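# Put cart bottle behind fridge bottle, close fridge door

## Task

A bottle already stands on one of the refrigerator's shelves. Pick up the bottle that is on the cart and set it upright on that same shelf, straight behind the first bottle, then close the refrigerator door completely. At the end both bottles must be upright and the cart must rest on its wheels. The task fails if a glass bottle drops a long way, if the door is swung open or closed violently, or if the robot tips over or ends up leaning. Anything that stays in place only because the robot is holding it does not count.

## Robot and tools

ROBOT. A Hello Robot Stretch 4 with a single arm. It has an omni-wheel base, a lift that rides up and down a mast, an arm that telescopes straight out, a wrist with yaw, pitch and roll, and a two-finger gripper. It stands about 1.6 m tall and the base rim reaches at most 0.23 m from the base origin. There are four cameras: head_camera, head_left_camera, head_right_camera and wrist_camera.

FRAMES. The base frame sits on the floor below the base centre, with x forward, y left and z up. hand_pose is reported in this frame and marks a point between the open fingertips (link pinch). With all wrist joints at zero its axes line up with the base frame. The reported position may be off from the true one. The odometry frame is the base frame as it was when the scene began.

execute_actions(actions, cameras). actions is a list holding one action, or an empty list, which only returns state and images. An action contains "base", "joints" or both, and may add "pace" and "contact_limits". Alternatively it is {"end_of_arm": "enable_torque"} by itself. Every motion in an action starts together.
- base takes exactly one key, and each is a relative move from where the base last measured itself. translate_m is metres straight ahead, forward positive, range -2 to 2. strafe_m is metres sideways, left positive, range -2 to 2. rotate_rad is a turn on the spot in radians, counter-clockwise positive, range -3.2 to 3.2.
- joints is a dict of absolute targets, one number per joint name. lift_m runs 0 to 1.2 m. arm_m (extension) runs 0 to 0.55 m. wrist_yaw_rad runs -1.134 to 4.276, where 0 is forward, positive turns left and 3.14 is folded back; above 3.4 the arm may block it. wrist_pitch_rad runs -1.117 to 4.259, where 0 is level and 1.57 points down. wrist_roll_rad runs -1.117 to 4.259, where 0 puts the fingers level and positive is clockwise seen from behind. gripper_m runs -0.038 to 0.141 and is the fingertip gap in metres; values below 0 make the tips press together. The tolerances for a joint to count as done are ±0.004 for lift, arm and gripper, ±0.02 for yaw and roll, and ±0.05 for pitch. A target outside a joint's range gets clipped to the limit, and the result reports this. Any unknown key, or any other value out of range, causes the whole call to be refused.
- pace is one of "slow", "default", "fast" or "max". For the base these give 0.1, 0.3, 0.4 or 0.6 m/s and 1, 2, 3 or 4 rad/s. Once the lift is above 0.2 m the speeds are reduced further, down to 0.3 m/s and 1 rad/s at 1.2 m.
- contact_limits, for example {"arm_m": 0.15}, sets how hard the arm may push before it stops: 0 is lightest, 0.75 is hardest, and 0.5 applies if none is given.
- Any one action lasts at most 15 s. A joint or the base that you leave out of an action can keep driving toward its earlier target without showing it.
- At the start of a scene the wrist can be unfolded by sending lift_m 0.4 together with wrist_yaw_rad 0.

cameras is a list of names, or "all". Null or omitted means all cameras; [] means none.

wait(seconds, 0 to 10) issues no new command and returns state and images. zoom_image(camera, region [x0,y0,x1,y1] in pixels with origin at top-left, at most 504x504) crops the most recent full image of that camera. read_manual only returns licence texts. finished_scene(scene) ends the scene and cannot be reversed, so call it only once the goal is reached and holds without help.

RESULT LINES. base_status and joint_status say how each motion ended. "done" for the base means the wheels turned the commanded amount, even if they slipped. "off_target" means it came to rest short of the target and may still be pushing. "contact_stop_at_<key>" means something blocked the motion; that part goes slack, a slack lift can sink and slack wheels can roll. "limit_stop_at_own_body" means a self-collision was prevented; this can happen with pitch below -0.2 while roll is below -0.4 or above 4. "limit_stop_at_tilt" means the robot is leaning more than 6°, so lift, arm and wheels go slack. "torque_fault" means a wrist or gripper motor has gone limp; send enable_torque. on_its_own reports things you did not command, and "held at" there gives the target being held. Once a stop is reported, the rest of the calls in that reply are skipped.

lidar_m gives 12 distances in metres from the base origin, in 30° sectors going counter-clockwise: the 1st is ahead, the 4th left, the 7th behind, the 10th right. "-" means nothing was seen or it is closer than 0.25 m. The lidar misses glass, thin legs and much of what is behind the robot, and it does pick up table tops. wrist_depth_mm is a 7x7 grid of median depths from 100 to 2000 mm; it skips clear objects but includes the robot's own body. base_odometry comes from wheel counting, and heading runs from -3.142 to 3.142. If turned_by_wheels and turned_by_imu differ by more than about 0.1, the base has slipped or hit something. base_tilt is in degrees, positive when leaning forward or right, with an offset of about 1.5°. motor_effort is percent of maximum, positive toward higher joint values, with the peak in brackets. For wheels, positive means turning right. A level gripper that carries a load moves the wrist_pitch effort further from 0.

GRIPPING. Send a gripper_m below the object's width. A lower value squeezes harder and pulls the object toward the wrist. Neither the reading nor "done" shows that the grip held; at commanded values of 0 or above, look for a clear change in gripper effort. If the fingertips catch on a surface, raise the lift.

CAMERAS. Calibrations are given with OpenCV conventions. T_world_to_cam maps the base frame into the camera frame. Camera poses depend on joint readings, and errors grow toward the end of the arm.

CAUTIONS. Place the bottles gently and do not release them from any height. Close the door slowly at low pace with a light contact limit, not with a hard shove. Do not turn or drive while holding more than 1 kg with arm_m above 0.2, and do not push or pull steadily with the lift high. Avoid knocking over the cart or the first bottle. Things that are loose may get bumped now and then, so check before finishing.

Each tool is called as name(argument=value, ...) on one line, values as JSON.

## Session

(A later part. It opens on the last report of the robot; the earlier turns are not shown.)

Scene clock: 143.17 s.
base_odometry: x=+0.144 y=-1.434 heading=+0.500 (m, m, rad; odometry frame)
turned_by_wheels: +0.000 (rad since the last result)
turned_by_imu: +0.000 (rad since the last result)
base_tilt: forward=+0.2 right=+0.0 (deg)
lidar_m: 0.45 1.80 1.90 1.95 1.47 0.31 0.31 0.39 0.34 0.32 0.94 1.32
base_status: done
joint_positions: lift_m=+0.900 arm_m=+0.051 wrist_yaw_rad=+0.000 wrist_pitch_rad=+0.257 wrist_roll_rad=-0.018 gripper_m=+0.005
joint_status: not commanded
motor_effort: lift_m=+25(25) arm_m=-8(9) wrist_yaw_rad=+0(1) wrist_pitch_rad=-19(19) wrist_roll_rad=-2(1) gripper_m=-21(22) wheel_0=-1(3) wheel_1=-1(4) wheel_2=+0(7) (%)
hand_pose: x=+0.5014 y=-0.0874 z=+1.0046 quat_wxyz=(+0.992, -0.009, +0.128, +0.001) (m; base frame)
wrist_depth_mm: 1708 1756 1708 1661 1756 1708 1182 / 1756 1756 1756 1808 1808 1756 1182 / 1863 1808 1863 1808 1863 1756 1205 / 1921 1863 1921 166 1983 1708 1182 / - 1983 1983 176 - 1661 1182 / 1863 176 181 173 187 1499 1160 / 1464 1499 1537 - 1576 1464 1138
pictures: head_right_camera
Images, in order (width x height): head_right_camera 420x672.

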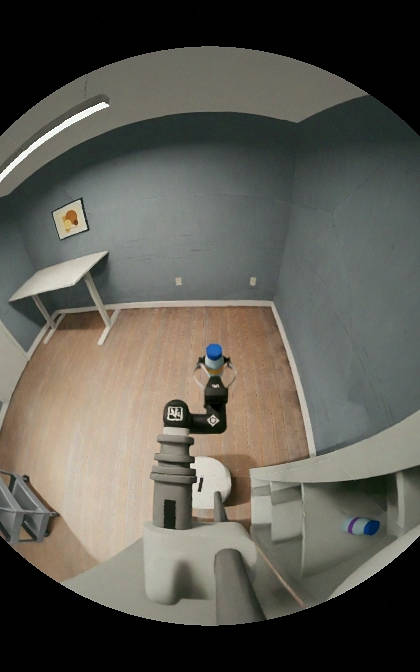

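execute_actions(actions=[{"base":{"translate_m":-0.27},"pace":"slow"}], cameras=[])

execute_actions(actions=[{"base":{"strafe_m":0.5},"pace":"slow"}], cameras=[])

execute_actions(actions=[{"base":{"translate_m":0.15}}], cameras=[])

execute_actions(actions=[{"base":{"rotate_rad":-1.571},"pace":"slow"}])

Scene clock: 153.33 s.
base_odometry: x=-0.093 y=-1.563 heading=+0.499 (m, m, rad; odometry frame)
turned_by_wheels: +0.000 (rad since the last result)
turned_by_imu: -0.047 (rad since the last result)
base_tilt: forward=+0.3 right=-0.1 (deg)
lidar_m: 0.45 1.97 2.15 1.60 0.28 0.25 - 0.25 0.26 0.34 0.38 0.51
base_status: done
joint_positions: lift_m=+0.900 arm_m=+0.051 wrist_yaw_rad=+0.000 wrist_pitch_rad=+0.257 wrist_roll_rad=-0.018 gripper_m=+0.005
joint_status: not commanded
motor_effort: lift_m=+23(24) arm_m=-6(8) wrist_yaw_rad=+0(17) wrist_pitch_rad=-20(24) wrist_roll_rad=+1(0) gripper_m=-24(22) wheel_0=-5(26) wheel_1=-7(26) wheel_2=+6(34) (%)
hand_pose: x=+0.5009 y=-0.0874 z=+1.0047 quat_wxyz=(+0.992, -0.009, +0.128, +0.001) (m; base frame)
wrist_depth_mm: 1863 1921 1921 1921 1921 1576 1118 / 1983 1983 1983 - - 1576 1118 / 1983 - - - - 1576 1138 / - - - 166 - 1576 1118 / - - - 176 - 1537 1118 / 1863 176 182 173 187 1366 1098 / 1499 1499 1537 - 1576 1336 1078
pictures: none
No camera images: the call's "cameras" was empty. Leave "cameras" out to get every camera's image.

Scene clock: 159.47 s.
base_odometry: x=-0.332 y=-1.124 heading=+0.499 (m, m, rad; odometry frame)
turned_by_wheels: +0.000 (rad since the last result)
turned_by_imu: +0.000 (rad since the last result)
base_tilt: forward=+0.2 right=+0.0 (deg)
lidar_m: 0.46 1.68 2.15 1.35 0.91 2.48 2.38 0.34 0.30 0.80 0.88 1.96
base_status: done
joint_positions: lift_m=+0.900 arm_m=+0.051 wrist_yaw_rad=+0.000 wrist_pitch_rad=+0.257 wrist_roll_rad=-0.018 gripper_m=+0.005
joint_status: not commanded
motor_effort: lift_m=+23(23) arm_m=-5(5) wrist_yaw_rad=+1(1) wrist_pitch_rad=-19(19) wrist_roll_rad=+1(1) gripper_m=-22(23) wheel_0=+0(7) wheel_1=+0(6) wheel_2=+0(6) (%)
hand_pose: x=+0.5009 y=-0.0874 z=+1.0047 quat_wxyz=(+0.992, -0.009, +0.128, +0.001) (m; base frame)
wrist_depth_mm: 1808 1921 1921 1921 1863 - 1863 / 1921 1921 1983 - - - 1808 / 1708 - - - - - 1808 / - - - 167 - - 1756 / - - - 176 - - 1808 / 1863 176 181 173 186 - 1756 / 1464 1537 1537 - 1576 1537 1576
pictures: none
No camera images: the call's "cameras" was empty. Leave "cameras" out to get every camera's image.

Scene clock: 161.30 s.
base_odometry: x=-0.200 y=-1.052 heading=+0.500 (m, m, rad; odometry frame)
turned_by_wheels: +0.000 (rad since the last result)
turned_by_imu: -0.001 (rad since the last result)
base_tilt: forward=+0.2 right=+0.0 (deg)
lidar_m: 0.46 1.56 1.95 2.30 1.00 1.19 2.55 0.41 0.50 0.83 1.47 1.95
base_status: done
joint_positions: lift_m=+0.900 arm_m=+0.051 wrist_yaw_rad=+0.000 wrist_pitch_rad=+0.257 wrist_roll_rad=-0.018 gripper_m=+0.005
joint_status: not commanded
motor_effort: lift_m=+23(23) arm_m=-5(5) wrist_yaw_rad=+0(0) wrist_pitch_rad=-19(19) wrist_roll_rad=+4(1) gripper_m=-21(21) wheel_0=+1(4) wheel_1=+0(4) wheel_2=+1(7) (%)
hand_pose: x=+0.5009 y=-0.0874 z=+1.0047 quat_wxyz=(+0.992, -0.009, +0.128, +0.001) (m; base frame)
wrist_depth_mm: 1708 1708 1808 1808 1756 1863 1808 / 1808 1808 1808 1863 1921 1863 1808 / 1537 1863 1863 1921 1983 1983 1808 / 1921 1983 1983 166 - - 1756 / - - - 176 - - 1756 / 1756 176 181 173 188 1983 1808 / 1499 1499 1537 - 1618 1537 1576
pictures: none
No camera images: the call's "cameras" was empty. Leave "cameras" out to get every camera's image.

Scene clock: 164.17 s.
base_odometry: x=-0.200 y=-1.052 heading=-1.071 (m, m, rad; odometry frame)
turned_by_wheels: -1.571 (rad since the last result)
turned_by_imu: -1.559 (rad since the last result)
base_tilt: forward=+0.2 right=+0.0 (deg)
lidar_m: 0.46 1.44 1.92 2.16 1.57 1.91 2.29 0.99 1.23 2.54 0.42 0.47
base_status: done
joint_positions: lift_m=+0.900 arm_m=+0.051 wrist_yaw_rad=+0.000 wrist_pitch_rad=+0.257 wrist_roll_rad=-0.018 gripper_m=+0.005
joint_status: not commanded
motor_effort: lift_m=+23(23) arm_m=-6(5) wrist_yaw_rad=+1(0) wrist_pitch_rad=-20(20) wrist_roll_rad=+0(1) gripper_m=-22(20) wheel_0=+1(4) wheel_1=+0(3) wheel_2=+1(5) (%)
hand_pose: x=+0.5009 y=-0.0875 z=+1.0048 quat_wxyz=(+0.992, -0.009, +0.128, +0.001) (m; base frame)
wrist_depth_mm: 1042 525 917 946 788 535 377 / 1060 544 960 976 788 521 377 / 1118 574 976 1008 788 517 379 / 1138 603 676 166 715 517 377 / 1182 627 778 176 699 521 377 / 1281 176 181 173 188 452 375 / 1336 683 778 - 750 449 370
pictures: head_camera, head_left_camera, head_right_camera, wrist_camera
camera_calibration (this result's frames):
wrist_camera: T_world_to_cam=[[-0.00432468, -0.999097, 0.0422665, -0.137437], [-0.272446, -0.0394908, -0.96136, 1.14978], [0.962161, -0.0156729, -0.272029, 0.0215589], [0, 0, 0, 1]] pos_world=[0.291917, -0.0915695, 1.11703]
Images, in order (width x height): head_camera 420x560, head_left_camera 420x672, head_right_camera 420x672, wrist_camera 616x392.

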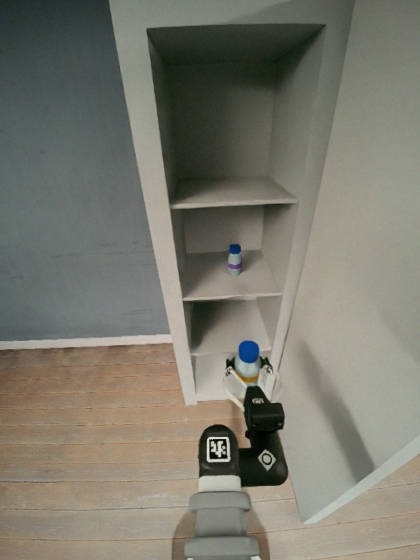

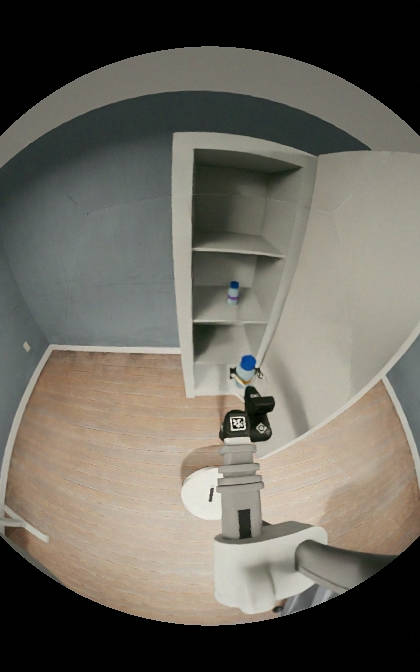

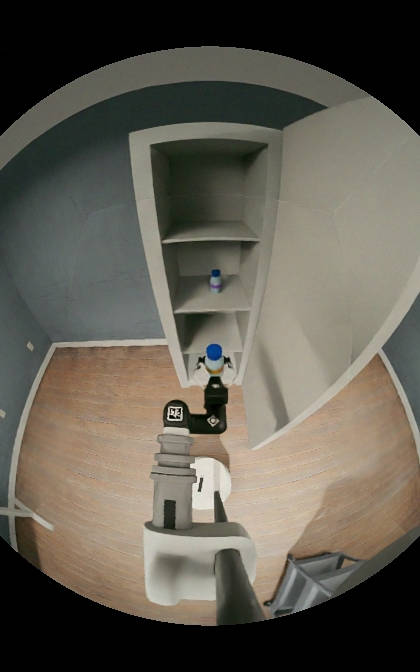

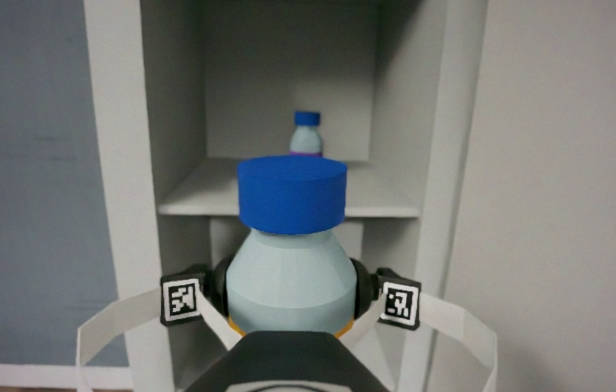

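execute_actions(actions=[{"base":{"strafe_m":0.025},"joints":{"lift_m":0.93,"wrist_yaw_rad":0.35},"pace":"slow"}], cameras=[])

execute_actions(actions=[{"joints":{"arm_m":0.45},"pace":"slow"}], cameras=["head_camera","wrist_camera"])

Scene clock: 194.70 s.
base_odometry: x=-0.179 y=-1.040 heading=-1.071 (m, m, rad; odometry frame)
turned_by_wheels: +0.000 (rad since the last result)
turned_by_imu: -0.001 (rad since the last result)
base_tilt: forward=+0.2 right=+0.0 (deg)
lidar_m: 0.48 1.47 1.94 2.14 1.57 1.94 2.31 1.02 1.17 2.57 0.43 0.55
base_status: done
joint_positions: lift_m=+0.930 arm_m=+0.051 wrist_yaw_rad=+0.350 wrist_pitch_rad=+0.257 wrist_roll_rad=-0.018 gripper_m=+0.005
joint_status: all done
motor_effort: lift_m=+26(28) arm_m=-6(6) wrist_yaw_rad=+0(8) wrist_pitch_rad=-19(20) wrist_roll_rad=-1(2) gripper_m=-21(22) wheel_0=-1(5) wheel_1=+2(5) wheel_2=+0(0) (%)
hand_pose: x=+0.5140 y=+0.0136 z=+1.0345 quat_wxyz=(+0.976, -0.031, +0.125, +0.174) (m; base frame)
wrist_depth_mm: 1336 1255 1160 539 878 842 798 / 1430 1336 1205 569 931 878 788 / 1499 1397 1229 591 976 891 759 / 1576 1430 1308 166 831 741 715 / 1708 1537 1336 176 634 640 597 / 1808 177 182 173 187 976 661 / 1537 1499 1499 - 866 831 634
pictures: none
No camera images: the call's "cameras" was empty. Leave "cameras" out to get every camera's image.

Scene clock: 199.97 s.
base_odometry: x=-0.179 y=-1.040 heading=-1.071 (m, m, rad; odometry frame)
turned_by_wheels: +0.000 (rad since the last result)
turned_by_imu: -0.001 (rad since the last result)
base_tilt: forward=+0.2 right=+0.0 (deg)
lidar_m: 0.81 1.43 1.93 2.13 1.56 1.89 2.29 1.01 1.19 2.56 0.41 0.52
base_status: not commanded
joint_positions: lift_m=+0.930 arm_m=+0.448 wrist_yaw_rad=+0.350 wrist_pitch_rad=+0.257 wrist_roll_rad=-0.018 gripper_m=+0.005
joint_status: all done
motor_effort: lift_m=+26(26) arm_m=+9(10) wrist_yaw_rad=+1(1) wrist_pitch_rad=-19(19) wrist_roll_rad=+0(2) gripper_m=-22(22) wheel_0=-1(1) wheel_1=+2(2) wheel_2=+0(0) (%)
hand_pose: x=+0.9114 y=+0.0136 z=+1.0345 quat_wxyz=(+0.976, -0.031, +0.125, +0.174) (m; base frame)
wrist_depth_mm: 181 211 301 521 530 500 477 / 189 216 314 554 554 517 488 / 200 222 319 530 574 535 508 / 211 227 296 166 597 544 525 / 224 232 286 176 539 330 530 / 240 176 181 173 188 330 407 / 257 242 301 - 320 314 329
pictures: head_camera, wrist_camera
camera_calibration (this result's frames):
wrist_camera: T_world_to_cam=[[0.33874, -0.93993, 0.0422654, -0.349443], [-0.242313, -0.130556, -0.961374, 1.26803], [0.909142, 0.315414, -0.271982, -0.319936], [0, 0, 0, 1]] pos_world=[0.716498, -0.0619898, 1.1468]
Images, in order (width x height): head_camera 420x560, wrist_camera 616x392.

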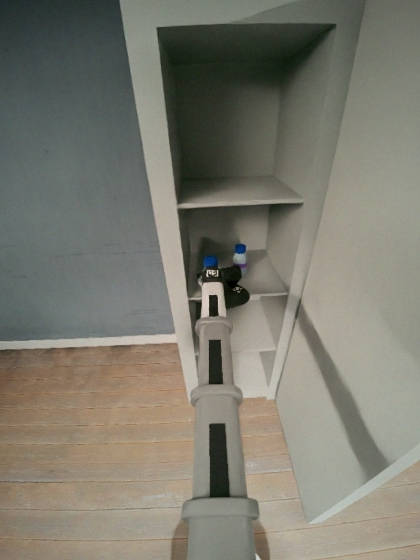

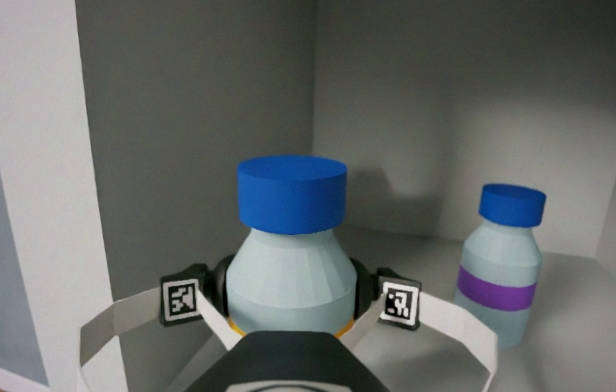

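execute_actions(actions=[{"base":{"strafe_m":-0.02},"pace":"slow"}], cameras=[])

execute_actions(actions=[{"base":{"translate_m":0.12},"joints":{"arm_m":0.54},"pace":"slow"}], cameras=["head_camera","wrist_camera"])

execute_actions(actions=[{"joints":{"lift_m":0.89},"pace":"slow"}], cameras=["wrist_camera"])

Scene clock: 212.30 s.
base_odometry: x=-0.196 y=-1.050 heading=-1.071 (m, m, rad; odometry frame)
turned_by_wheels: +0.000 (rad since the last result)
turned_by_imu: -0.001 (rad since the last result)
base_tilt: forward=+0.2 right=+0.0 (deg)
lidar_m: 0.82 1.45 1.94 2.14 1.56 1.93 2.26 0.98 1.19 2.50 0.42 0.51
base_status: done
joint_positions: lift_m=+0.930 arm_m=+0.448 wrist_yaw_rad=+0.350 wrist_pitch_rad=+0.257 wrist_roll_rad=-0.018 gripper_m=+0.005
joint_status: not commanded
motor_effort: lift_m=+26(26) arm_m=+9(9) wrist_yaw_rad=+1(0) wrist_pitch_rad=-19(19) wrist_roll_rad=+1(1) gripper_m=-21(22) wheel_0=+0(5) wheel_1=-1(4) wheel_2=+0(1) (%)
hand_pose: x=+0.9114 y=+0.0136 z=+1.0345 quat_wxyz=(+0.976, -0.031, +0.125, +0.174) (m; base frame)
wrist_depth_mm: 187 236 338 549 530 500 477 / 195 243 349 569 559 517 492 / 204 250 357 591 569 535 512 / 214 255 332 166 597 353 530 / 225 260 322 176 544 332 530 / 241 176 182 173 188 338 407 / 259 272 314 - 320 315 327
pictures: none
No camera images: the call's "cameras" was empty. Leave "cameras" out to get every camera's image.

Scene clock: 214.80 s.
base_odometry: x=-0.139 y=-1.155 heading=-1.071 (m, m, rad; odometry frame)
turned_by_wheels: +0.000 (rad since the last result)
turned_by_imu: -0.001 (rad since the last result)
base_tilt: forward=+0.2 right=+0.0 (deg)
lidar_m: 0.71 0.75 1.81 2.12 1.62 1.93 2.41 1.10 1.41 2.55 0.36 0.50
base_status: done
joint_positions: lift_m=+0.930 arm_m=+0.538 wrist_yaw_rad=+0.350 wrist_pitch_rad=+0.257 wrist_roll_rad=-0.018 gripper_m=+0.005
joint_status: all done
motor_effort: lift_m=+26(26) arm_m=+9(8) wrist_yaw_rad=+1(1) wrist_pitch_rad=-19(19) wrist_roll_rad=-2(1) gripper_m=-22(23) wheel_0=+1(4) wheel_1=+0(4) wheel_2=-2(6) (%)
hand_pose: x=+1.0014 y=+0.0136 z=+1.0345 quat_wxyz=(+0.976, -0.031, +0.125, +0.174) (m; base frame)
wrist_depth_mm: 190 246 351 359 340 320 306 / 193 252 362 377 353 332 314 / 198 259 370 392 366 345 327 / 202 265 343 166 382 355 338 / 205 270 332 176 394 373 353 / 205 176 182 173 188 160 160 / 206 281 310 - 319 141 -
pictures: head_camera, wrist_camera
camera_calibration (this result's frames):
wrist_camera: T_world_to_cam=[[0.338742, -0.93993, 0.0422657, -0.37994], [-0.242359, -0.130573, -0.96136, 1.28987], [0.909129, 0.315409, -0.272031, -0.401718], [0, 0, 0, 1]] pos_world=[0.806526, -0.0619891, 1.1468]
Images, in order (width x height): head_camera 420x560, wrist_camera 616x392.

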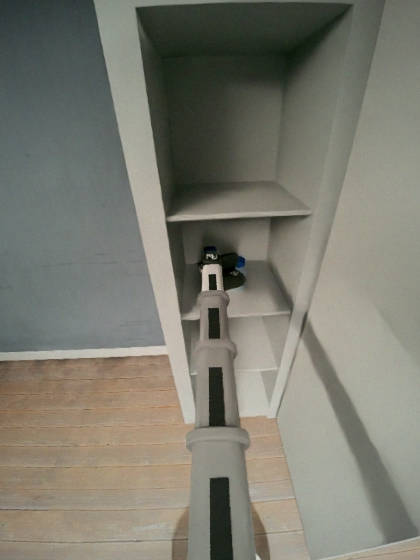

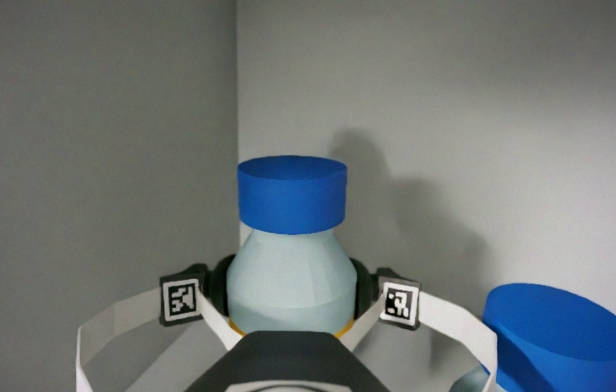

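Scene clock: 215.97 s.
base_odometry: x=-0.139 y=-1.155 heading=-1.071 (m, m, rad; odometry frame)
turned_by_wheels: +0.000 (rad since the last result)
turned_by_imu: +0.000 (rad since the last result)
base_tilt: forward=+0.2 right=+0.0 (deg)
lidar_m: 0.70 0.73 1.79 2.14 1.63 1.93 2.40 1.10 1.45 2.55 0.36 0.49
base_status: not commanded
joint_positions: lift_m=+0.890 arm_m=+0.538 wrist_yaw_rad=+0.350 wrist_pitch_rad=+0.257 wrist_roll_rad=-0.018 gripper_m=+0.005
joint_status: all done
motor_effort: lift_m=+21(29) arm_m=+8(9) wrist_yaw_rad=+0(1) wrist_pitch_rad=-19(20) wrist_roll_rad=-1(2) gripper_m=-22(23) wheel_0=+2(2) wheel_1=+0(0) wheel_2=-2(2) (%)
hand_pose: x=+1.0014 y=+0.0136 z=+0.9949 quat_wxyz=(+0.976, -0.031, +0.125, +0.174) (m; base frame)
wrist_depth_mm: 189 246 351 362 342 320 303 / 193 252 366 377 351 329 315 / 198 258 373 389 366 345 329 / 202 265 343 166 379 357 336 / 206 270 332 176 394 370 125 / 206 176 181 173 188 156 128 / 207 254 258 - 264 137 -
pictures: wrist_camera
camera_calibration (this result's frames):
wrist_camera: T_world_to_cam=[[0.338746, -0.939928, 0.0422661, -0.378272], [-0.242454, -0.130608, -0.961331, 1.25186], [0.909103, 0.315399, -0.272132, -0.412361], [0, 0, 0, 1]] pos_world=[0.806533, -0.0619877, 1.10722]
Images, in order (width x height): wrist_camera 616x392.

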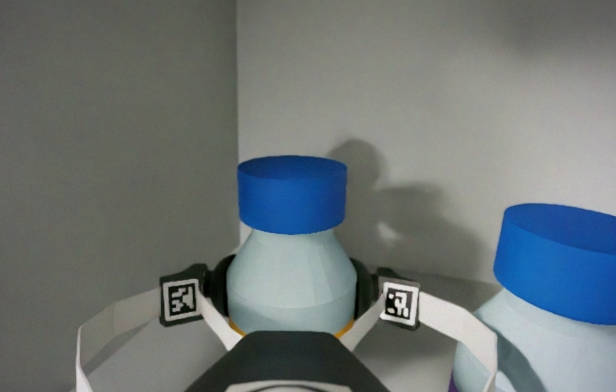

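execute_actions(actions=[{"joints":{"lift_m":0.878},"pace":"slow"}], cameras=["wrist_camera","head_camera"])

Scene clock: 219.67 s.
base_odometry: x=-0.139 y=-1.155 heading=-1.071 (m, m, rad; odometry frame)
turned_by_wheels: +0.000 (rad since the last result)
turned_by_imu: -0.001 (rad since the last result)
base_tilt: forward=+0.1 right=+0.0 (deg)
lidar_m: 0.71 0.76 1.78 2.14 1.63 1.91 2.43 1.09 1.40 2.52 0.35 0.46
base_status: not commanded
joint_positions: lift_m=+0.878 arm_m=+0.538 wrist_yaw_rad=+0.350 wrist_pitch_rad=+0.251 wrist_roll_rad=-0.018 gripper_m=+0.005
joint_status: all done
motor_effort: lift_m=+18(22) arm_m=+9(8) wrist_yaw_rad=+1(1) wrist_pitch_rad=-2(20) wrist_roll_rad=+0(0) gripper_m=-22(23) wheel_0=+1(2) wheel_1=+0(0) wheel_2=-2(2) (%)
hand_pose: x=+1.0019 y=+0.0137 z=+0.9849 quat_wxyz=(+0.977, -0.031, +0.122, +0.174) (m; base frame)
wrist_depth_mm: 190 246 351 364 342 320 307 / 195 252 364 379 353 330 317 / 198 259 373 389 368 343 327 / 202 265 345 166 382 357 332 / 206 270 332 177 392 373 - / 205 177 181 173 187 149 129 / 206 245 249 - 255 134 -
pictures: head_camera, wrist_camera
camera_calibration (this result's frames):
wrist_camera: T_world_to_cam=[[0.338361, -0.940068, 0.042238, -0.377473], [-0.236903, -0.128537, -0.962993, 1.23838], [0.910708, 0.315833, -0.266196, -0.42297], [0, 0, 0, 1]] pos_world=[0.806301, -0.0620851, 1.09591]
Images, in order (width x height): head_camera 420x560, wrist_camera 616x392.

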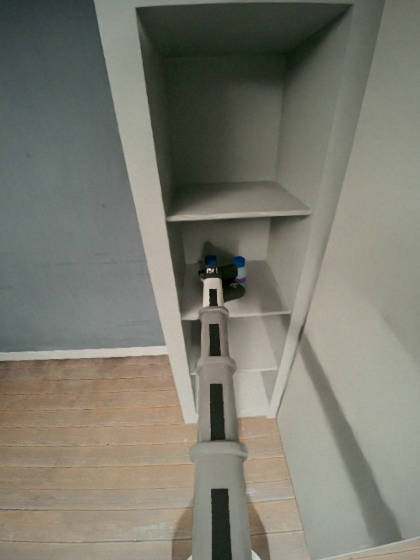

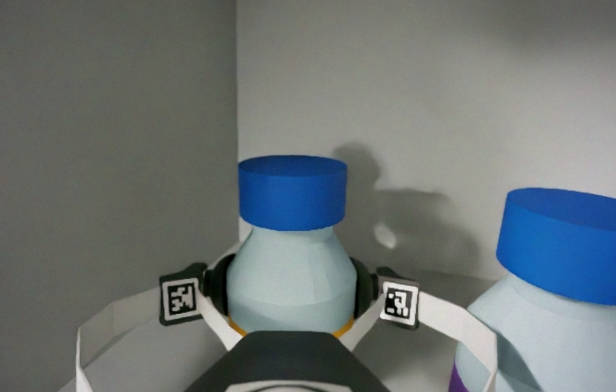

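execute_actions(actions=[{"joints":{"gripper_m":0.075,"lift_m":0.882},"pace":"slow"}], cameras=["wrist_camera"])

execute_actions(actions=[{"joints":{"lift_m":0.99},"pace":"slow"}], cameras=["wrist_camera","head_camera"])

Scene clock: 228.70 s.
base_odometry: x=-0.139 y=-1.155 heading=-1.071 (m, m, rad; odometry frame)
turned_by_wheels: +0.000 (rad since the last result)
turned_by_imu: -0.001 (rad since the last result)
base_tilt: forward=+0.2 right=+0.0 (deg)
lidar_m: 0.70 0.77 1.76 2.12 1.65 1.96 2.42 1.10 1.41 2.54 0.37 0.51
base_status: not commanded
joint_positions: lift_m=+0.882 arm_m=+0.538 wrist_yaw_rad=+0.350 wrist_pitch_rad=+0.252 wrist_roll_rad=-0.018 gripper_m=+0.075
joint_status: all done
motor_effort: lift_m=+21(30) arm_m=+8(9) wrist_yaw_rad=+2(3) wrist_pitch_rad=-5(12) wrist_roll_rad=+1(1) gripper_m=-3(20) wheel_0=+0(1) wheel_1=-1(0) wheel_2=-2(2) (%)
hand_pose: x=+1.0018 y=+0.0136 z=+0.9882 quat_wxyz=(+0.977, -0.031, +0.122, +0.174) (m; base frame)
wrist_depth_mm: 190 246 351 362 340 322 307 / 195 252 366 379 351 330 315 / 198 259 377 392 368 343 327 / 202 265 370 172 382 357 330 / 205 272 332 181 392 370 - / 209 252 191 176 199 154 129 / 211 244 262 - 257 134 -
pictures: wrist_camera
camera_calibration (this result's frames):
wrist_camera: T_world_to_cam=[[0.338236, -0.940114, 0.0422194, -0.377525], [-0.238134, -0.128908, -0.96264, 1.24246], [0.910433, 0.315546, -0.267475, -0.420439], [0, 0, 0, 1]] pos_world=[0.806347, -0.0620862, 1.09952]
Images, in order (width x height): wrist_camera 616x392.

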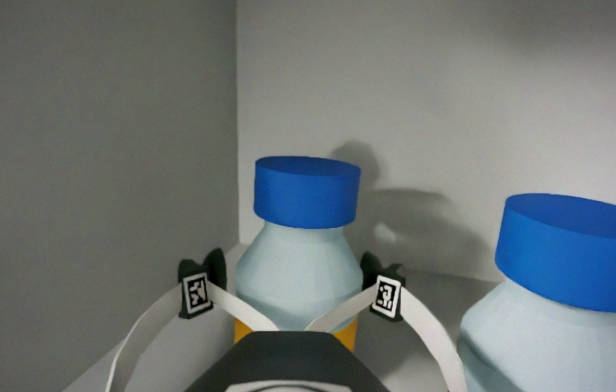

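Scene clock: 230.47 s.
base_odometry: x=-0.139 y=-1.155 heading=-1.071 (m, m, rad; odometry frame)
turned_by_wheels: +0.000 (rad since the last result)
turned_by_imu: +0.000 (rad since the last result)
base_tilt: forward=+0.2 right=+0.0 (deg)
lidar_m: 0.70 0.73 1.78 2.15 1.66 1.92 2.41 1.10 1.39 2.54 0.35 0.48
base_status: not commanded
joint_positions: lift_m=+0.990 arm_m=+0.538 wrist_yaw_rad=+0.350 wrist_pitch_rad=+0.252 wrist_roll_rad=-0.018 gripper_m=+0.075
joint_status: all done
motor_effort: lift_m=+24(27) arm_m=+9(9) wrist_yaw_rad=+1(2) wrist_pitch_rad=-6(6) wrist_roll_rad=+0(2) gripper_m=-1(3) wheel_0=+1(1) wheel_1=+0(0) wheel_2=-2(2) (%)
hand_pose: x=+1.0018 y=+0.0136 z=+1.0960 quat_wxyz=(+0.977, -0.031, +0.122, +0.174) (m; base frame)
wrist_depth_mm: 190 247 353 364 340 322 304 / 193 252 364 377 355 330 315 / 198 258 377 394 366 343 327 / 202 264 394 410 384 359 340 / 205 271 382 427 394 373 351 / 208 253 345 442 200 387 366 / 211 256 375 - 413 397 377
pictures: head_camera, wrist_camera
camera_calibration (this result's frames):
wrist_camera: T_world_to_cam=[[0.338239, -0.940113, 0.0422198, -0.382079], [-0.238185, -0.128926, -0.962624, 1.34624], [0.910419, 0.315541, -0.267529, -0.391538], [0, 0, 0, 1]] pos_world=[0.806351, -0.0620854, 1.2073]
Images, in order (width x height): head_camera 420x560, wrist_camera 616x392.

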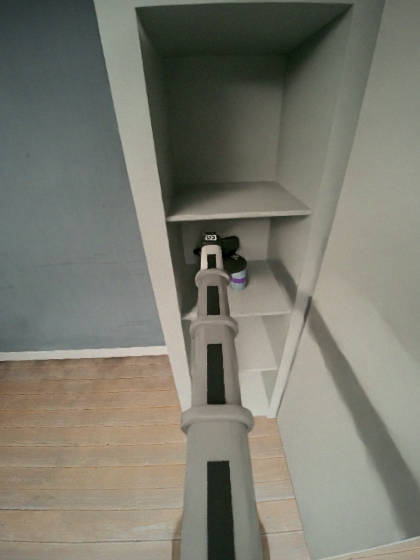

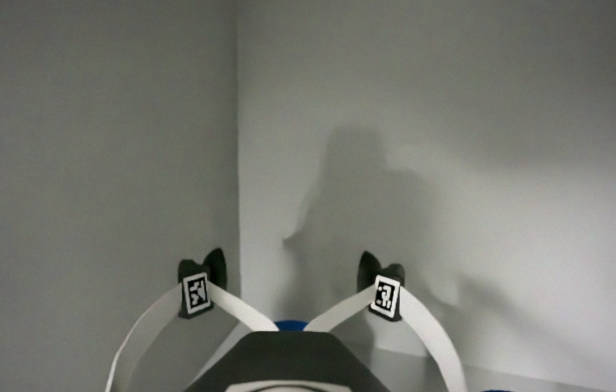

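execute_actions(actions=[{"joints":{"arm_m":0.25}}], cameras=[])

execute_actions(actions=[{"base":{"strafe_m":-0.02},"joints":{"lift_m":0.885,"wrist_yaw_rad":0,"gripper_m":0.09},"pace":"slow"}], cameras=["wrist_camera","head_camera"])

Scene clock: 238.97 s.
base_odometry: x=-0.139 y=-1.155 heading=-1.071 (m, m, rad; odometry frame)
turned_by_wheels: +0.000 (rad since the last result)
turned_by_imu: -0.002 (rad since the last result)
base_tilt: forward=+0.2 right=+0.0 (deg)
lidar_m: 0.71 0.76 1.80 2.15 1.63 1.93 2.44 1.11 1.41 2.54 0.37 0.49
base_status: not commanded
joint_positions: lift_m=+0.990 arm_m=+0.252 wrist_yaw_rad=+0.350 wrist_pitch_rad=+0.252 wrist_roll_rad=-0.018 gripper_m=+0.075
joint_status: all done
motor_effort: lift_m=+24(24) arm_m=-8(8) wrist_yaw_rad=+1(1) wrist_pitch_rad=-6(6) wrist_roll_rad=+0(0) gripper_m=-1(2) wheel_0=+1(1) wheel_1=-1(0) wheel_2=-2(2) (%)
hand_pose: x=+0.7149 y=+0.0137 z=+1.0960 quat_wxyz=(+0.977, -0.031, +0.122, +0.174) (m; base frame)
wrist_depth_mm: 946 257 336 535 597 559 539 / 1008 268 345 615 621 585 554 / 1025 282 359 654 654 603 574 / 1118 291 373 691 668 634 597 / 1160 307 362 615 615 433 609 / 1255 322 329 496 200 436 521 / 1336 336 355 - 410 413 421
pictures: none
No camera images: the call's "cameras" was empty. Leave "cameras" out to get every camera's image.

Scene clock: 240.70 s.
base_odometry: x=-0.156 y=-1.165 heading=-1.071 (m, m, rad; odometry frame)
turned_by_wheels: +0.000 (rad since the last result)
turned_by_imu: -0.001 (rad since the last result)
base_tilt: forward=+0.2 right=+0.0 (deg)
lidar_m: 0.71 0.74 1.78 2.16 1.66 1.98 2.43 1.08 1.43 2.53 0.35 0.46
base_status: done
joint_positions: lift_m=+0.885 arm_m=+0.252 wrist_yaw_rad=+0.001 wrist_pitch_rad=+0.252 wrist_roll_rad=-0.018 gripper_m=+0.090
joint_status: all done
motor_effort: lift_m=+19(20) arm_m=-8(9) wrist_yaw_rad=-1(4) wrist_pitch_rad=-5(6) wrist_roll_rad=+1(1) gripper_m=-1(0) wheel_0=-1(5) wheel_1=+0(6) wheel_2=+0(2) (%)
hand_pose: x=+0.7019 y=-0.0873 z=+0.9914 quat_wxyz=(+0.992, -0.009, +0.126, +0.001) (m; base frame)
wrist_depth_mm: 351 544 634 647 634 389 283 / 355 559 654 668 661 387 285 / 355 559 668 683 699 389 285 / 359 525 496 466 615 389 289 / 357 424 433 442 449 387 297 / 320 317 315 345 201 336 310 / 357 480 798 - 609 353 327
pictures: head_camera, wrist_camera
camera_calibration (this result's frames):
wrist_camera: T_world_to_cam=[[-0.00380896, -0.999101, 0.04222, -0.136121], [-0.267912, -0.0396573, -0.962627, 1.1898], [0.963436, -0.0149779, -0.267521, -0.180709], [0, 0, 0, 1]] pos_world=[0.492345, -0.0915206, 1.10274]
Images, in order (width x height): head_camera 420x560, wrist_camera 616x392.

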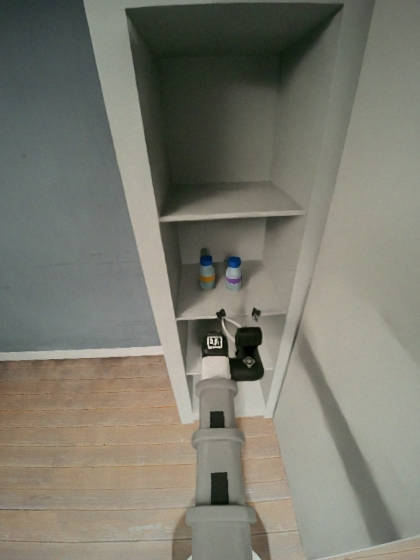

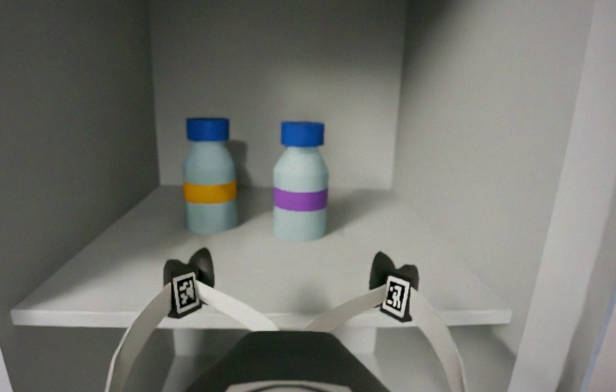

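execute_actions(actions=[{"joints":{"arm_m":0.5},"pace":"slow"}], cameras=["wrist_camera"])

Scene clock: 249.63 s.
base_odometry: x=-0.156 y=-1.165 heading=-1.071 (m, m, rad; odometry frame)
turned_by_wheels: +0.000 (rad since the last result)
turned_by_imu: -0.002 (rad since the last result)
base_tilt: forward=+0.2 right=-0.1 (deg)
lidar_m: 0.71 0.73 1.77 2.16 1.65 2.02 2.41 1.09 1.39 2.52 0.32 0.47
base_status: not commanded
joint_positions: lift_m=+0.885 arm_m=+0.498 wrist_yaw_rad=+0.000 wrist_pitch_rad=+0.252 wrist_roll_rad=-0.018 gripper_m=+0.090
joint_status: all done
motor_effort: lift_m=+19(18) arm_m=+9(11) wrist_yaw_rad=+0(0) wrist_pitch_rad=-6(6) wrist_roll_rad=+0(1) gripper_m=-1(1) wheel_0=+0(0) wheel_1=+0(0) wheel_2=+0(0) (%)
hand_pose: x=+0.9487 y=-0.0873 z=+0.9914 quat_wxyz=(+0.992, -0.009, +0.126, +0.001) (m; base frame)
wrist_depth_mm: 362 399 407 410 418 373 279 / 368 415 421 427 433 375 273 / 359 424 439 442 452 370 273 / 362 229 462 204 477 373 273 / 351 226 407 211 445 370 272 / 307 232 228 211 201 325 270 / 251 243 266 - 263 264 262
pictures: wrist_camera
camera_calibration (this result's frames):
wrist_camera: T_world_to_cam=[[-0.00407492, -0.9991, 0.0422196, -0.135002], [-0.2679, -0.039586, -0.962633, 1.25594], [0.963438, -0.0152333, -0.267498, -0.418574], [0, 0, 0, 1]] pos_world=[0.739186, -0.0915391, 1.10274]
Images, in order (width x height): wrist_camera 616x392.

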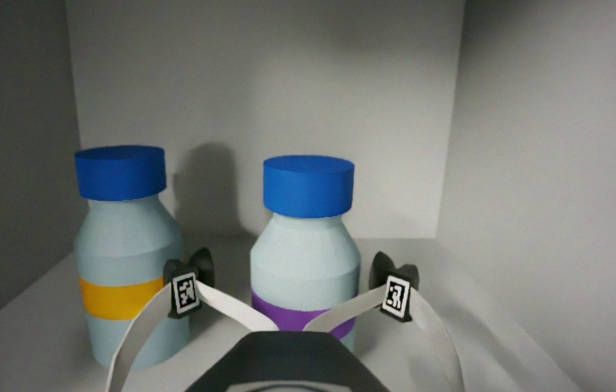

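execute_actions(actions=[{"joints":{"arm_m":0.512},"pace":"slow"}], cameras=[])

execute_actions(actions=[{"joints":{"gripper_m":0.005}}], cameras=[])

execute_actions(actions=[{"joints":{"lift_m":0.9},"pace":"slow"}], cameras=[])

execute_actions(actions=[{"joints":{"arm_m":0.38},"pace":"slow"}], cameras=["wrist_camera"])

Scene clock: 260.10 s.
base_odometry: x=-0.156 y=-1.165 heading=-1.071 (m, m, rad; odometry frame)
turned_by_wheels: +0.000 (rad since the last result)
turned_by_imu: -0.001 (rad since the last result)
base_tilt: forward=+0.3 right=+0.0 (deg)
lidar_m: 0.71 0.74 1.77 2.17 1.65 2.01 2.40 1.09 1.44 2.52 0.34 0.44
base_status: not commanded
joint_positions: lift_m=+0.885 arm_m=+0.510 wrist_yaw_rad=+0.000 wrist_pitch_rad=+0.252 wrist_roll_rad=-0.018 gripper_m=+0.090
joint_status: all done
motor_effort: lift_m=+18(18) arm_m=+9(8) wrist_yaw_rad=+0(0) wrist_pitch_rad=-5(6) wrist_roll_rad=-1(2) gripper_m=+1(0) wheel_0=-1(1) wheel_1=+0(0) wheel_2=+0(0) (%)
hand_pose: x=+0.9607 y=-0.0873 z=+0.9914 quat_wxyz=(+0.992, -0.009, +0.126, +0.001) (m; base frame)
wrist_depth_mm: 364 389 394 397 404 373 277 / 370 402 410 415 421 373 273 / 362 413 427 430 439 373 273 / 342 218 449 193 462 370 273 / 343 217 430 201 445 368 271 / 296 218 216 197 202 327 268 / 247 231 264 - 263 263 260
pictures: none
No camera images: the call's "cameras" was empty. Leave "cameras" out to get every camera's image.

Scene clock: 261.73 s.
base_odometry: x=-0.156 y=-1.165 heading=-1.072 (m, m, rad; odometry frame)
turned_by_wheels: +0.000 (rad since the last result)
turned_by_imu: -0.001 (rad since the last result)
base_tilt: forward=+0.1 right=+0.0 (deg)
lidar_m: 0.72 0.74 1.78 2.16 1.68 1.98 2.40 1.09 1.44 2.52 0.34 0.45
base_status: not commanded
joint_positions: lift_m=+0.885 arm_m=+0.510 wrist_yaw_rad=+0.000 wrist_pitch_rad=+0.256 wrist_roll_rad=-0.018 gripper_m=+0.005
joint_status: all done
motor_effort: lift_m=+20(20) arm_m=+9(9) wrist_yaw_rad=+2(8) wrist_pitch_rad=-17(18) wrist_roll_rad=+1(0) gripper_m=-23(20) wheel_0=-2(3) wheel_1=-1(1) wheel_2=-2(2) (%)
hand_pose: x=+0.9604 y=-0.0875 z=+0.9902 quat_wxyz=(+0.992, -0.009, +0.128, +0.001) (m; base frame)
wrist_depth_mm: 364 389 394 397 407 368 277 / 368 404 410 415 418 368 272 / 362 415 430 433 442 370 272 / 343 217 439 172 462 373 271 / 343 217 394 182 436 368 271 / 290 176 184 179 186 312 270 / 243 234 251 - 257 257 258
pictures: none
No camera images: the call's "cameras" was empty. Leave "cameras" out to get every camera's image.

Scene clock: 262.57 s.
base_odometry: x=-0.156 y=-1.165 heading=-1.072 (m, m, rad; odometry frame)
turned_by_wheels: +0.000 (rad since the last result)
turned_by_imu: +0.000 (rad since the last result)
base_tilt: forward=+0.2 right=+0.0 (deg)
lidar_m: 0.72 0.74 1.76 2.14 1.64 2.00 2.42 1.10 1.41 2.51 0.32 0.49
base_status: not commanded
joint_positions: lift_m=+0.900 arm_m=+0.510 wrist_yaw_rad=+0.000 wrist_pitch_rad=+0.256 wrist_roll_rad=-0.018 gripper_m=+0.005
joint_status: all done
motor_effort: lift_m=+26(27) arm_m=+9(8) wrist_yaw_rad=+2(1) wrist_pitch_rad=-18(18) wrist_roll_rad=+1(0) gripper_m=-23(24) wheel_0=-2(2) wheel_1=-1(1) wheel_2=-1(2) (%)
hand_pose: x=+0.9604 y=-0.0875 z=+1.0047 quat_wxyz=(+0.992, -0.009, +0.128, +0.001) (m; base frame)
wrist_depth_mm: 364 389 397 399 404 368 277 / 370 404 410 415 421 373 272 / 370 421 427 430 439 370 272 / 343 221 439 172 462 373 272 / 343 223 424 182 473 370 271 / 312 176 183 179 187 324 270 / 262 233 266 - 278 278 268
pictures: none
No camera images: the call's "cameras" was empty. Leave "cameras" out to get every camera's image.

Scene clock: 265.17 s.
base_odometry: x=-0.156 y=-1.165 heading=-1.072 (m, m, rad; odometry frame)
turned_by_wheels: +0.000 (rad since the last result)
turned_by_imu: -0.001 (rad since the last result)
base_tilt: forward=+0.2 right=+0.0 (deg)
lidar_m: 0.70 0.69 1.79 2.17 1.68 2.00 2.42 1.07 1.41 2.53 0.34 0.44
base_status: not commanded
joint_positions: lift_m=+0.900 arm_m=+0.382 wrist_yaw_rad=+0.000 wrist_pitch_rad=+0.256 wrist_roll_rad=-0.018 gripper_m=+0.005
joint_status: all done
motor_effort: lift_m=+25(26) arm_m=-9(9) wrist_yaw_rad=+1(2) wrist_pitch_rad=-18(18) wrist_roll_rad=-1(1) gripper_m=-23(23) wheel_0=-1(1) wheel_1=-1(1) wheel_2=-2(2) (%)
hand_pose: x=+0.8315 y=-0.0875 z=+1.0047 quat_wxyz=(+0.992, -0.009, +0.128, +0.001) (m; base frame)
wrist_depth_mm: 357 508 508 521 521 377 277 / 364 521 535 539 544 379 276 / 366 530 544 564 569 377 278 / 370 492 349 171 597 379 277 / 368 415 347 182 469 379 277 / 322 176 184 179 186 330 274 / 262 267 272 - 278 278 267
pictures: wrist_camera
camera_calibration (this result's frames):
wrist_camera: T_world_to_cam=[[-0.00445442, -0.999097, 0.0422501, -0.13591], [-0.27199, -0.0394471, -0.961491, 1.23955], [0.96229, -0.0157745, -0.271569, -0.29713], [0, 0, 0, 1]] pos_world=[0.622465, -0.0915777, 1.11687]
Images, in order (width x height): wrist_camera 616x392.

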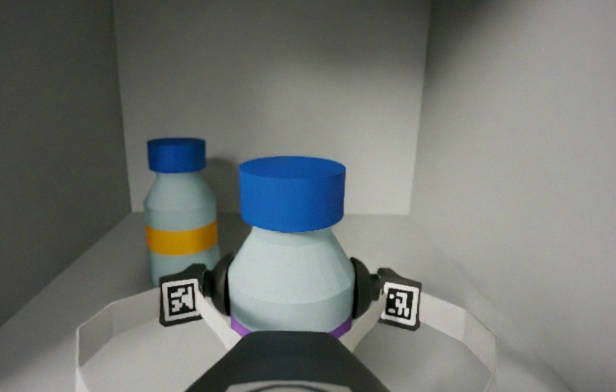

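execute_actions(actions=[{"base":{"strafe_m":0.122},"pace":"slow"}], cameras=[])

execute_actions(actions=[{"joints":{"arm_m":0.425},"pace":"slow"}], cameras=["wrist_camera","head_camera"])

Scene clock: 275.37 s.
base_odometry: x=-0.049 y=-1.106 heading=-1.072 (m, m, rad; odometry frame)
turned_by_wheels: +0.000 (rad since the last result)
turned_by_imu: -0.001 (rad since the last result)
base_tilt: forward=+0.3 right=+0.0 (deg)
lidar_m: 0.69 1.29 1.79 2.05 1.52 1.78 2.43 1.14 1.37 0.46 0.43 0.66
base_status: done
joint_positions: lift_m=+0.900 arm_m=+0.382 wrist_yaw_rad=+0.000 wrist_pitch_rad=+0.256 wrist_roll_rad=-0.018 gripper_m=+0.005
joint_status: not commanded
motor_effort: lift_m=+26(25) arm_m=-9(9) wrist_yaw_rad=+0(2) wrist_pitch_rad=-18(18) wrist_roll_rad=+1(0) gripper_m=-22(23) wheel_0=-2(2) wheel_1=+1(4) wheel_2=-1(1) (%)
hand_pose: x=+0.8315 y=-0.0874 z=+1.0047 quat_wxyz=(+0.992, -0.009, +0.128, +0.001) (m; base frame)
wrist_depth_mm: 171 270 504 517 521 530 439 / 174 272 521 539 544 544 442 / 175 274 544 554 569 569 430 / 176 277 480 172 591 597 433 / 176 278 421 181 469 480 427 / 171 176 183 179 187 353 355 / 169 258 271 - 279 279 283
pictures: none
No camera images: the call's "cameras" was empty. Leave "cameras" out to get every camera's image.

Scene clock: 277.00 s.
base_odometry: x=-0.049 y=-1.106 heading=-1.072 (m, m, rad; odometry frame)
turned_by_wheels: +0.000 (rad since the last result)
turned_by_imu: +0.000 (rad since the last result)
base_tilt: forward=+0.1 right=+0.0 (deg)
lidar_m: 0.72 1.33 1.75 2.03 1.56 1.80 2.41 1.14 1.37 0.49 0.46 0.62
base_status: not commanded
joint_positions: lift_m=+0.900 arm_m=+0.423 wrist_yaw_rad=+0.000 wrist_pitch_rad=+0.256 wrist_roll_rad=-0.018 gripper_m=+0.005
joint_status: all done
motor_effort: lift_m=+25(26) arm_m=+9(11) wrist_yaw_rad=+0(1) wrist_pitch_rad=-18(18) wrist_roll_rad=-2(0) gripper_m=-23(21) wheel_0=-2(2) wheel_1=+1(0) wheel_2=-1(1) (%)
hand_pose: x=+0.8734 y=-0.0874 z=+1.0047 quat_wxyz=(+0.992, -0.009, +0.128, +0.001) (m; base frame)
wrist_depth_mm: 173 271 469 473 484 488 442 / 176 276 488 496 508 508 442 / 177 278 504 512 530 535 433 / 178 281 492 172 549 554 430 / 178 282 427 181 473 473 430 / 173 176 184 179 187 353 355 / 172 258 272 - 278 278 285
pictures: head_camera, wrist_camera
camera_calibration (this result's frames):
wrist_camera: T_world_to_cam=[[-0.00412141, -0.999099, 0.0422502, -0.135922], [-0.272029, -0.0395371, -0.961476, 1.25093], [0.96228, -0.0154559, -0.271621, -0.337322], [0, 0, 0, 1]] pos_world=[0.664329, -0.0915545, 1.11686]
Images, in order (width x height): head_camera 420x560, wrist_camera 616x392.

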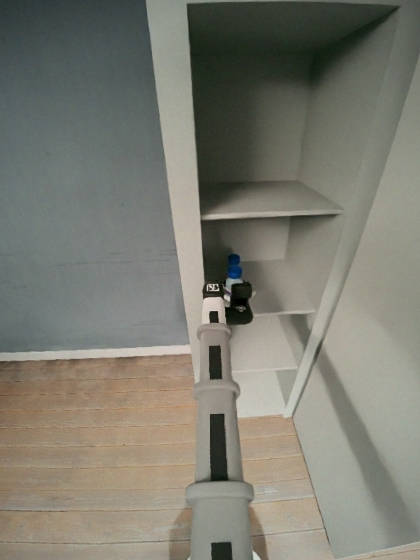

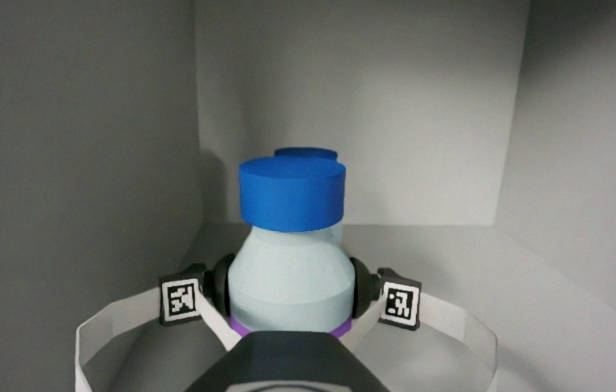

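execute_actions(actions=[{"base":{"strafe_m":-0.012},"pace":"slow"}], cameras=[])

execute_actions(actions=[{"joints":{"lift_m":0.882},"pace":"slow"}], cameras=[])

execute_actions(actions=[{"joints":{"gripper_m":0.085}}], cameras=["wrist_camera"])

execute_actions(actions=[{"joints":{"arm_m":0.05}}], cameras=["wrist_camera","head_camera","head_right_camera"])

Scene clock: 285.73 s.
base_odometry: x=-0.060 y=-1.112 heading=-1.072 (m, m, rad; odometry frame)
turned_by_wheels: +0.000 (rad since the last result)
turned_by_imu: -0.001 (rad since the last result)
base_tilt: forward=+0.1 right=+0.0 (deg)
lidar_m: 0.71 1.32 1.80 2.07 1.54 1.83 2.42 1.13 1.38 0.51 0.46 0.61
base_status: done
joint_positions: lift_m=+0.900 arm_m=+0.423 wrist_yaw_rad=+0.000 wrist_pitch_rad=+0.256 wrist_roll_rad=-0.018 gripper_m=+0.005
joint_status: not commanded
motor_effort: lift_m=+26(26) arm_m=+9(9) wrist_yaw_rad=+0(1) wrist_pitch_rad=-18(18) wrist_roll_rad=+0(0) gripper_m=-22(24) wheel_0=+0(3) wheel_1=-2(4) wheel_2=+0(1) (%)
hand_pose: x=+0.8734 y=-0.0874 z=+1.0047 quat_wxyz=(+0.992, -0.009, +0.128, +0.001) (m; base frame)
wrist_depth_mm: 191 300 469 473 480 492 424 / 193 304 484 500 504 504 424 / 195 307 508 512 530 530 427 / 196 309 525 172 549 549 418 / 196 310 424 182 469 480 418 / 191 176 183 179 188 353 355 / 190 267 271 - 279 279 286
pictures: none
No camera images: the call's "cameras" was empty. Leave "cameras" out to get every camera's image.

Scene clock: 286.63 s.
base_odometry: x=-0.060 y=-1.112 heading=-1.072 (m, m, rad; odometry frame)
turned_by_wheels: +0.000 (rad since the last result)
turned_by_imu: +0.000 (rad since the last result)
base_tilt: forward=+0.2 right=+0.0 (deg)
lidar_m: 0.72 1.31 1.79 2.07 1.52 1.80 2.41 1.15 1.38 0.56 0.43 0.61
base_status: not commanded
joint_positions: lift_m=+0.882 arm_m=+0.423 wrist_yaw_rad=+0.000 wrist_pitch_rad=+0.254 wrist_roll_rad=-0.018 gripper_m=+0.005
joint_status: all done
motor_effort: lift_m=+19(25) arm_m=+9(8) wrist_yaw_rad=+1(0) wrist_pitch_rad=-11(18) wrist_roll_rad=-1(1) gripper_m=-22(23) wheel_0=+0(0) wheel_1=-2(2) wheel_2=+0(0) (%)
hand_pose: x=+0.8736 y=-0.0874 z=+0.9879 quat_wxyz=(+0.992, -0.009, +0.127, +0.001) (m; base frame)
wrist_depth_mm: 192 300 466 477 484 488 424 / 194 306 492 500 504 508 424 / 196 309 508 512 525 530 430 / 197 312 525 173 549 549 415 / 198 312 397 182 436 442 413 / 191 176 183 178 187 327 329 / 190 247 250 - 257 257 270
pictures: none
No camera images: the call's "cameras" was empty. Leave "cameras" out to get every camera's image.

Scene clock: 288.23 s.
base_odometry: x=-0.060 y=-1.112 heading=-1.072 (m, m, rad; odometry frame)
turned_by_wheels: +0.000 (rad since the last result)
turned_by_imu: +0.000 (rad since the last result)
base_tilt: forward=+0.2 right=+0.0 (deg)
lidar_m: 0.72 1.29 1.77 2.05 1.55 1.80 2.41 1.16 1.40 0.49 0.46 0.61
base_status: not commanded
joint_positions: lift_m=+0.882 arm_m=+0.423 wrist_yaw_rad=+0.000 wrist_pitch_rad=+0.252 wrist_roll_rad=-0.018 gripper_m=+0.085
joint_status: all done
motor_effort: lift_m=+19(19) arm_m=+9(9) wrist_yaw_rad=+2(5) wrist_pitch_rad=-5(14) wrist_roll_rad=+1(0) gripper_m=-1(22) wheel_0=+0(0) wheel_1=-2(2) wheel_2=-1(1) (%)
hand_pose: x=+0.8737 y=-0.0876 z=+0.9885 quat_wxyz=(+0.992, -0.009, +0.126, +0.001) (m; base frame)
wrist_depth_mm: 192 301 466 480 484 488 421 / 194 306 492 496 504 508 424 / 196 309 512 508 530 530 427 / 197 312 521 172 554 554 413 / 198 310 397 182 439 452 413 / 197 266 193 177 204 330 330 / 196 246 253 - 258 259 271
pictures: wrist_camera
camera_calibration (this result's frames):
wrist_camera: T_world_to_cam=[[-0.00484251, -0.999096, 0.0422302, -0.134734], [-0.267709, -0.039394, -0.962694, 1.23286], [0.963488, -0.0159673, -0.267276, -0.3474], [0, 0, 0, 1]] pos_world=[0.66411, -0.0915916, 1.0997]
Images, in order (width x height): wrist_camera 616x392.

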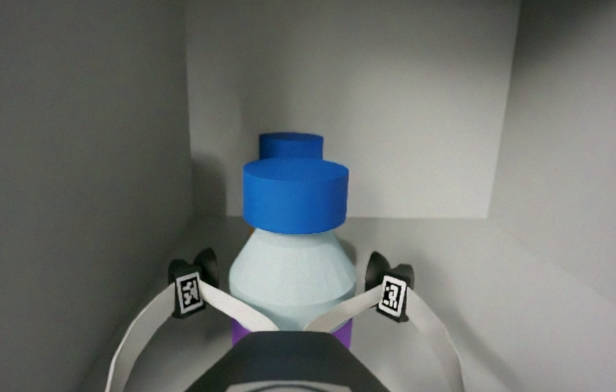

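Scene clock: 290.47 s.
base_odometry: x=-0.060 y=-1.112 heading=-1.072 (m, m, rad; odometry frame)
turned_by_wheels: +0.000 (rad since the last result)
turned_by_imu: -0.001 (rad since the last result)
base_tilt: forward=+0.2 right=-0.1 (deg)
lidar_m: 0.70 1.32 1.76 2.06 1.53 1.80 2.42 1.14 1.37 0.47 0.44 0.60
base_status: not commanded
joint_positions: lift_m=+0.882 arm_m=+0.052 wrist_yaw_rad=+0.000 wrist_pitch_rad=+0.252 wrist_roll_rad=-0.018 gripper_m=+0.085
joint_status: all done
motor_effort: lift_m=+19(19) arm_m=-9(11) wrist_yaw_rad=+1(2) wrist_pitch_rad=-6(6) wrist_roll_rad=+1(1) gripper_m=-1(1) wheel_0=+0(0) wheel_1=-2(2) wheel_2=-1(1) (%)
hand_pose: x=+0.5018 y=-0.0874 z=+0.9884 quat_wxyz=(+0.992, -0.009, +0.126, +0.001) (m; base frame)
wrist_depth_mm: 891 413 647 820 842 609 445 / 946 427 668 854 866 603 455 / 976 449 676 661 891 603 477 / 1025 469 574 564 676 574 496 / 1078 1060 508 991 878 559 508 / 1118 1098 521 991 204 591 484 / 1182 539 544 - 809 580 492
pictures: head_camera, head_right_camera, wrist_camera
camera_calibration (this result's frames):
wrist_camera: T_world_to_cam=[[-0.00442038, -0.999098, 0.0422314, -0.136629], [-0.267941, -0.0395042, -0.962625, 1.13329], [0.963425, -0.0155707, -0.267525, 0.011147], [0, 0, 0, 1]] pos_world=[0.292311, -0.0915629, 1.09968]
Images, in order (width x height): head_camera 420x560, head_right_camera 420x672, wrist_camera 616x392.

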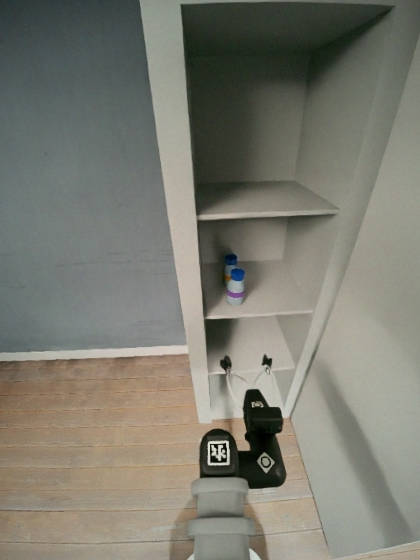

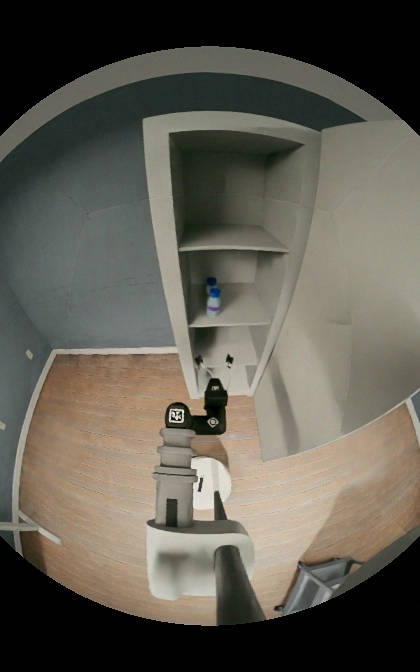

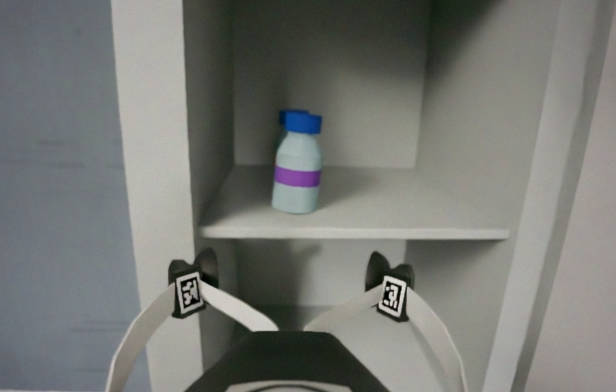

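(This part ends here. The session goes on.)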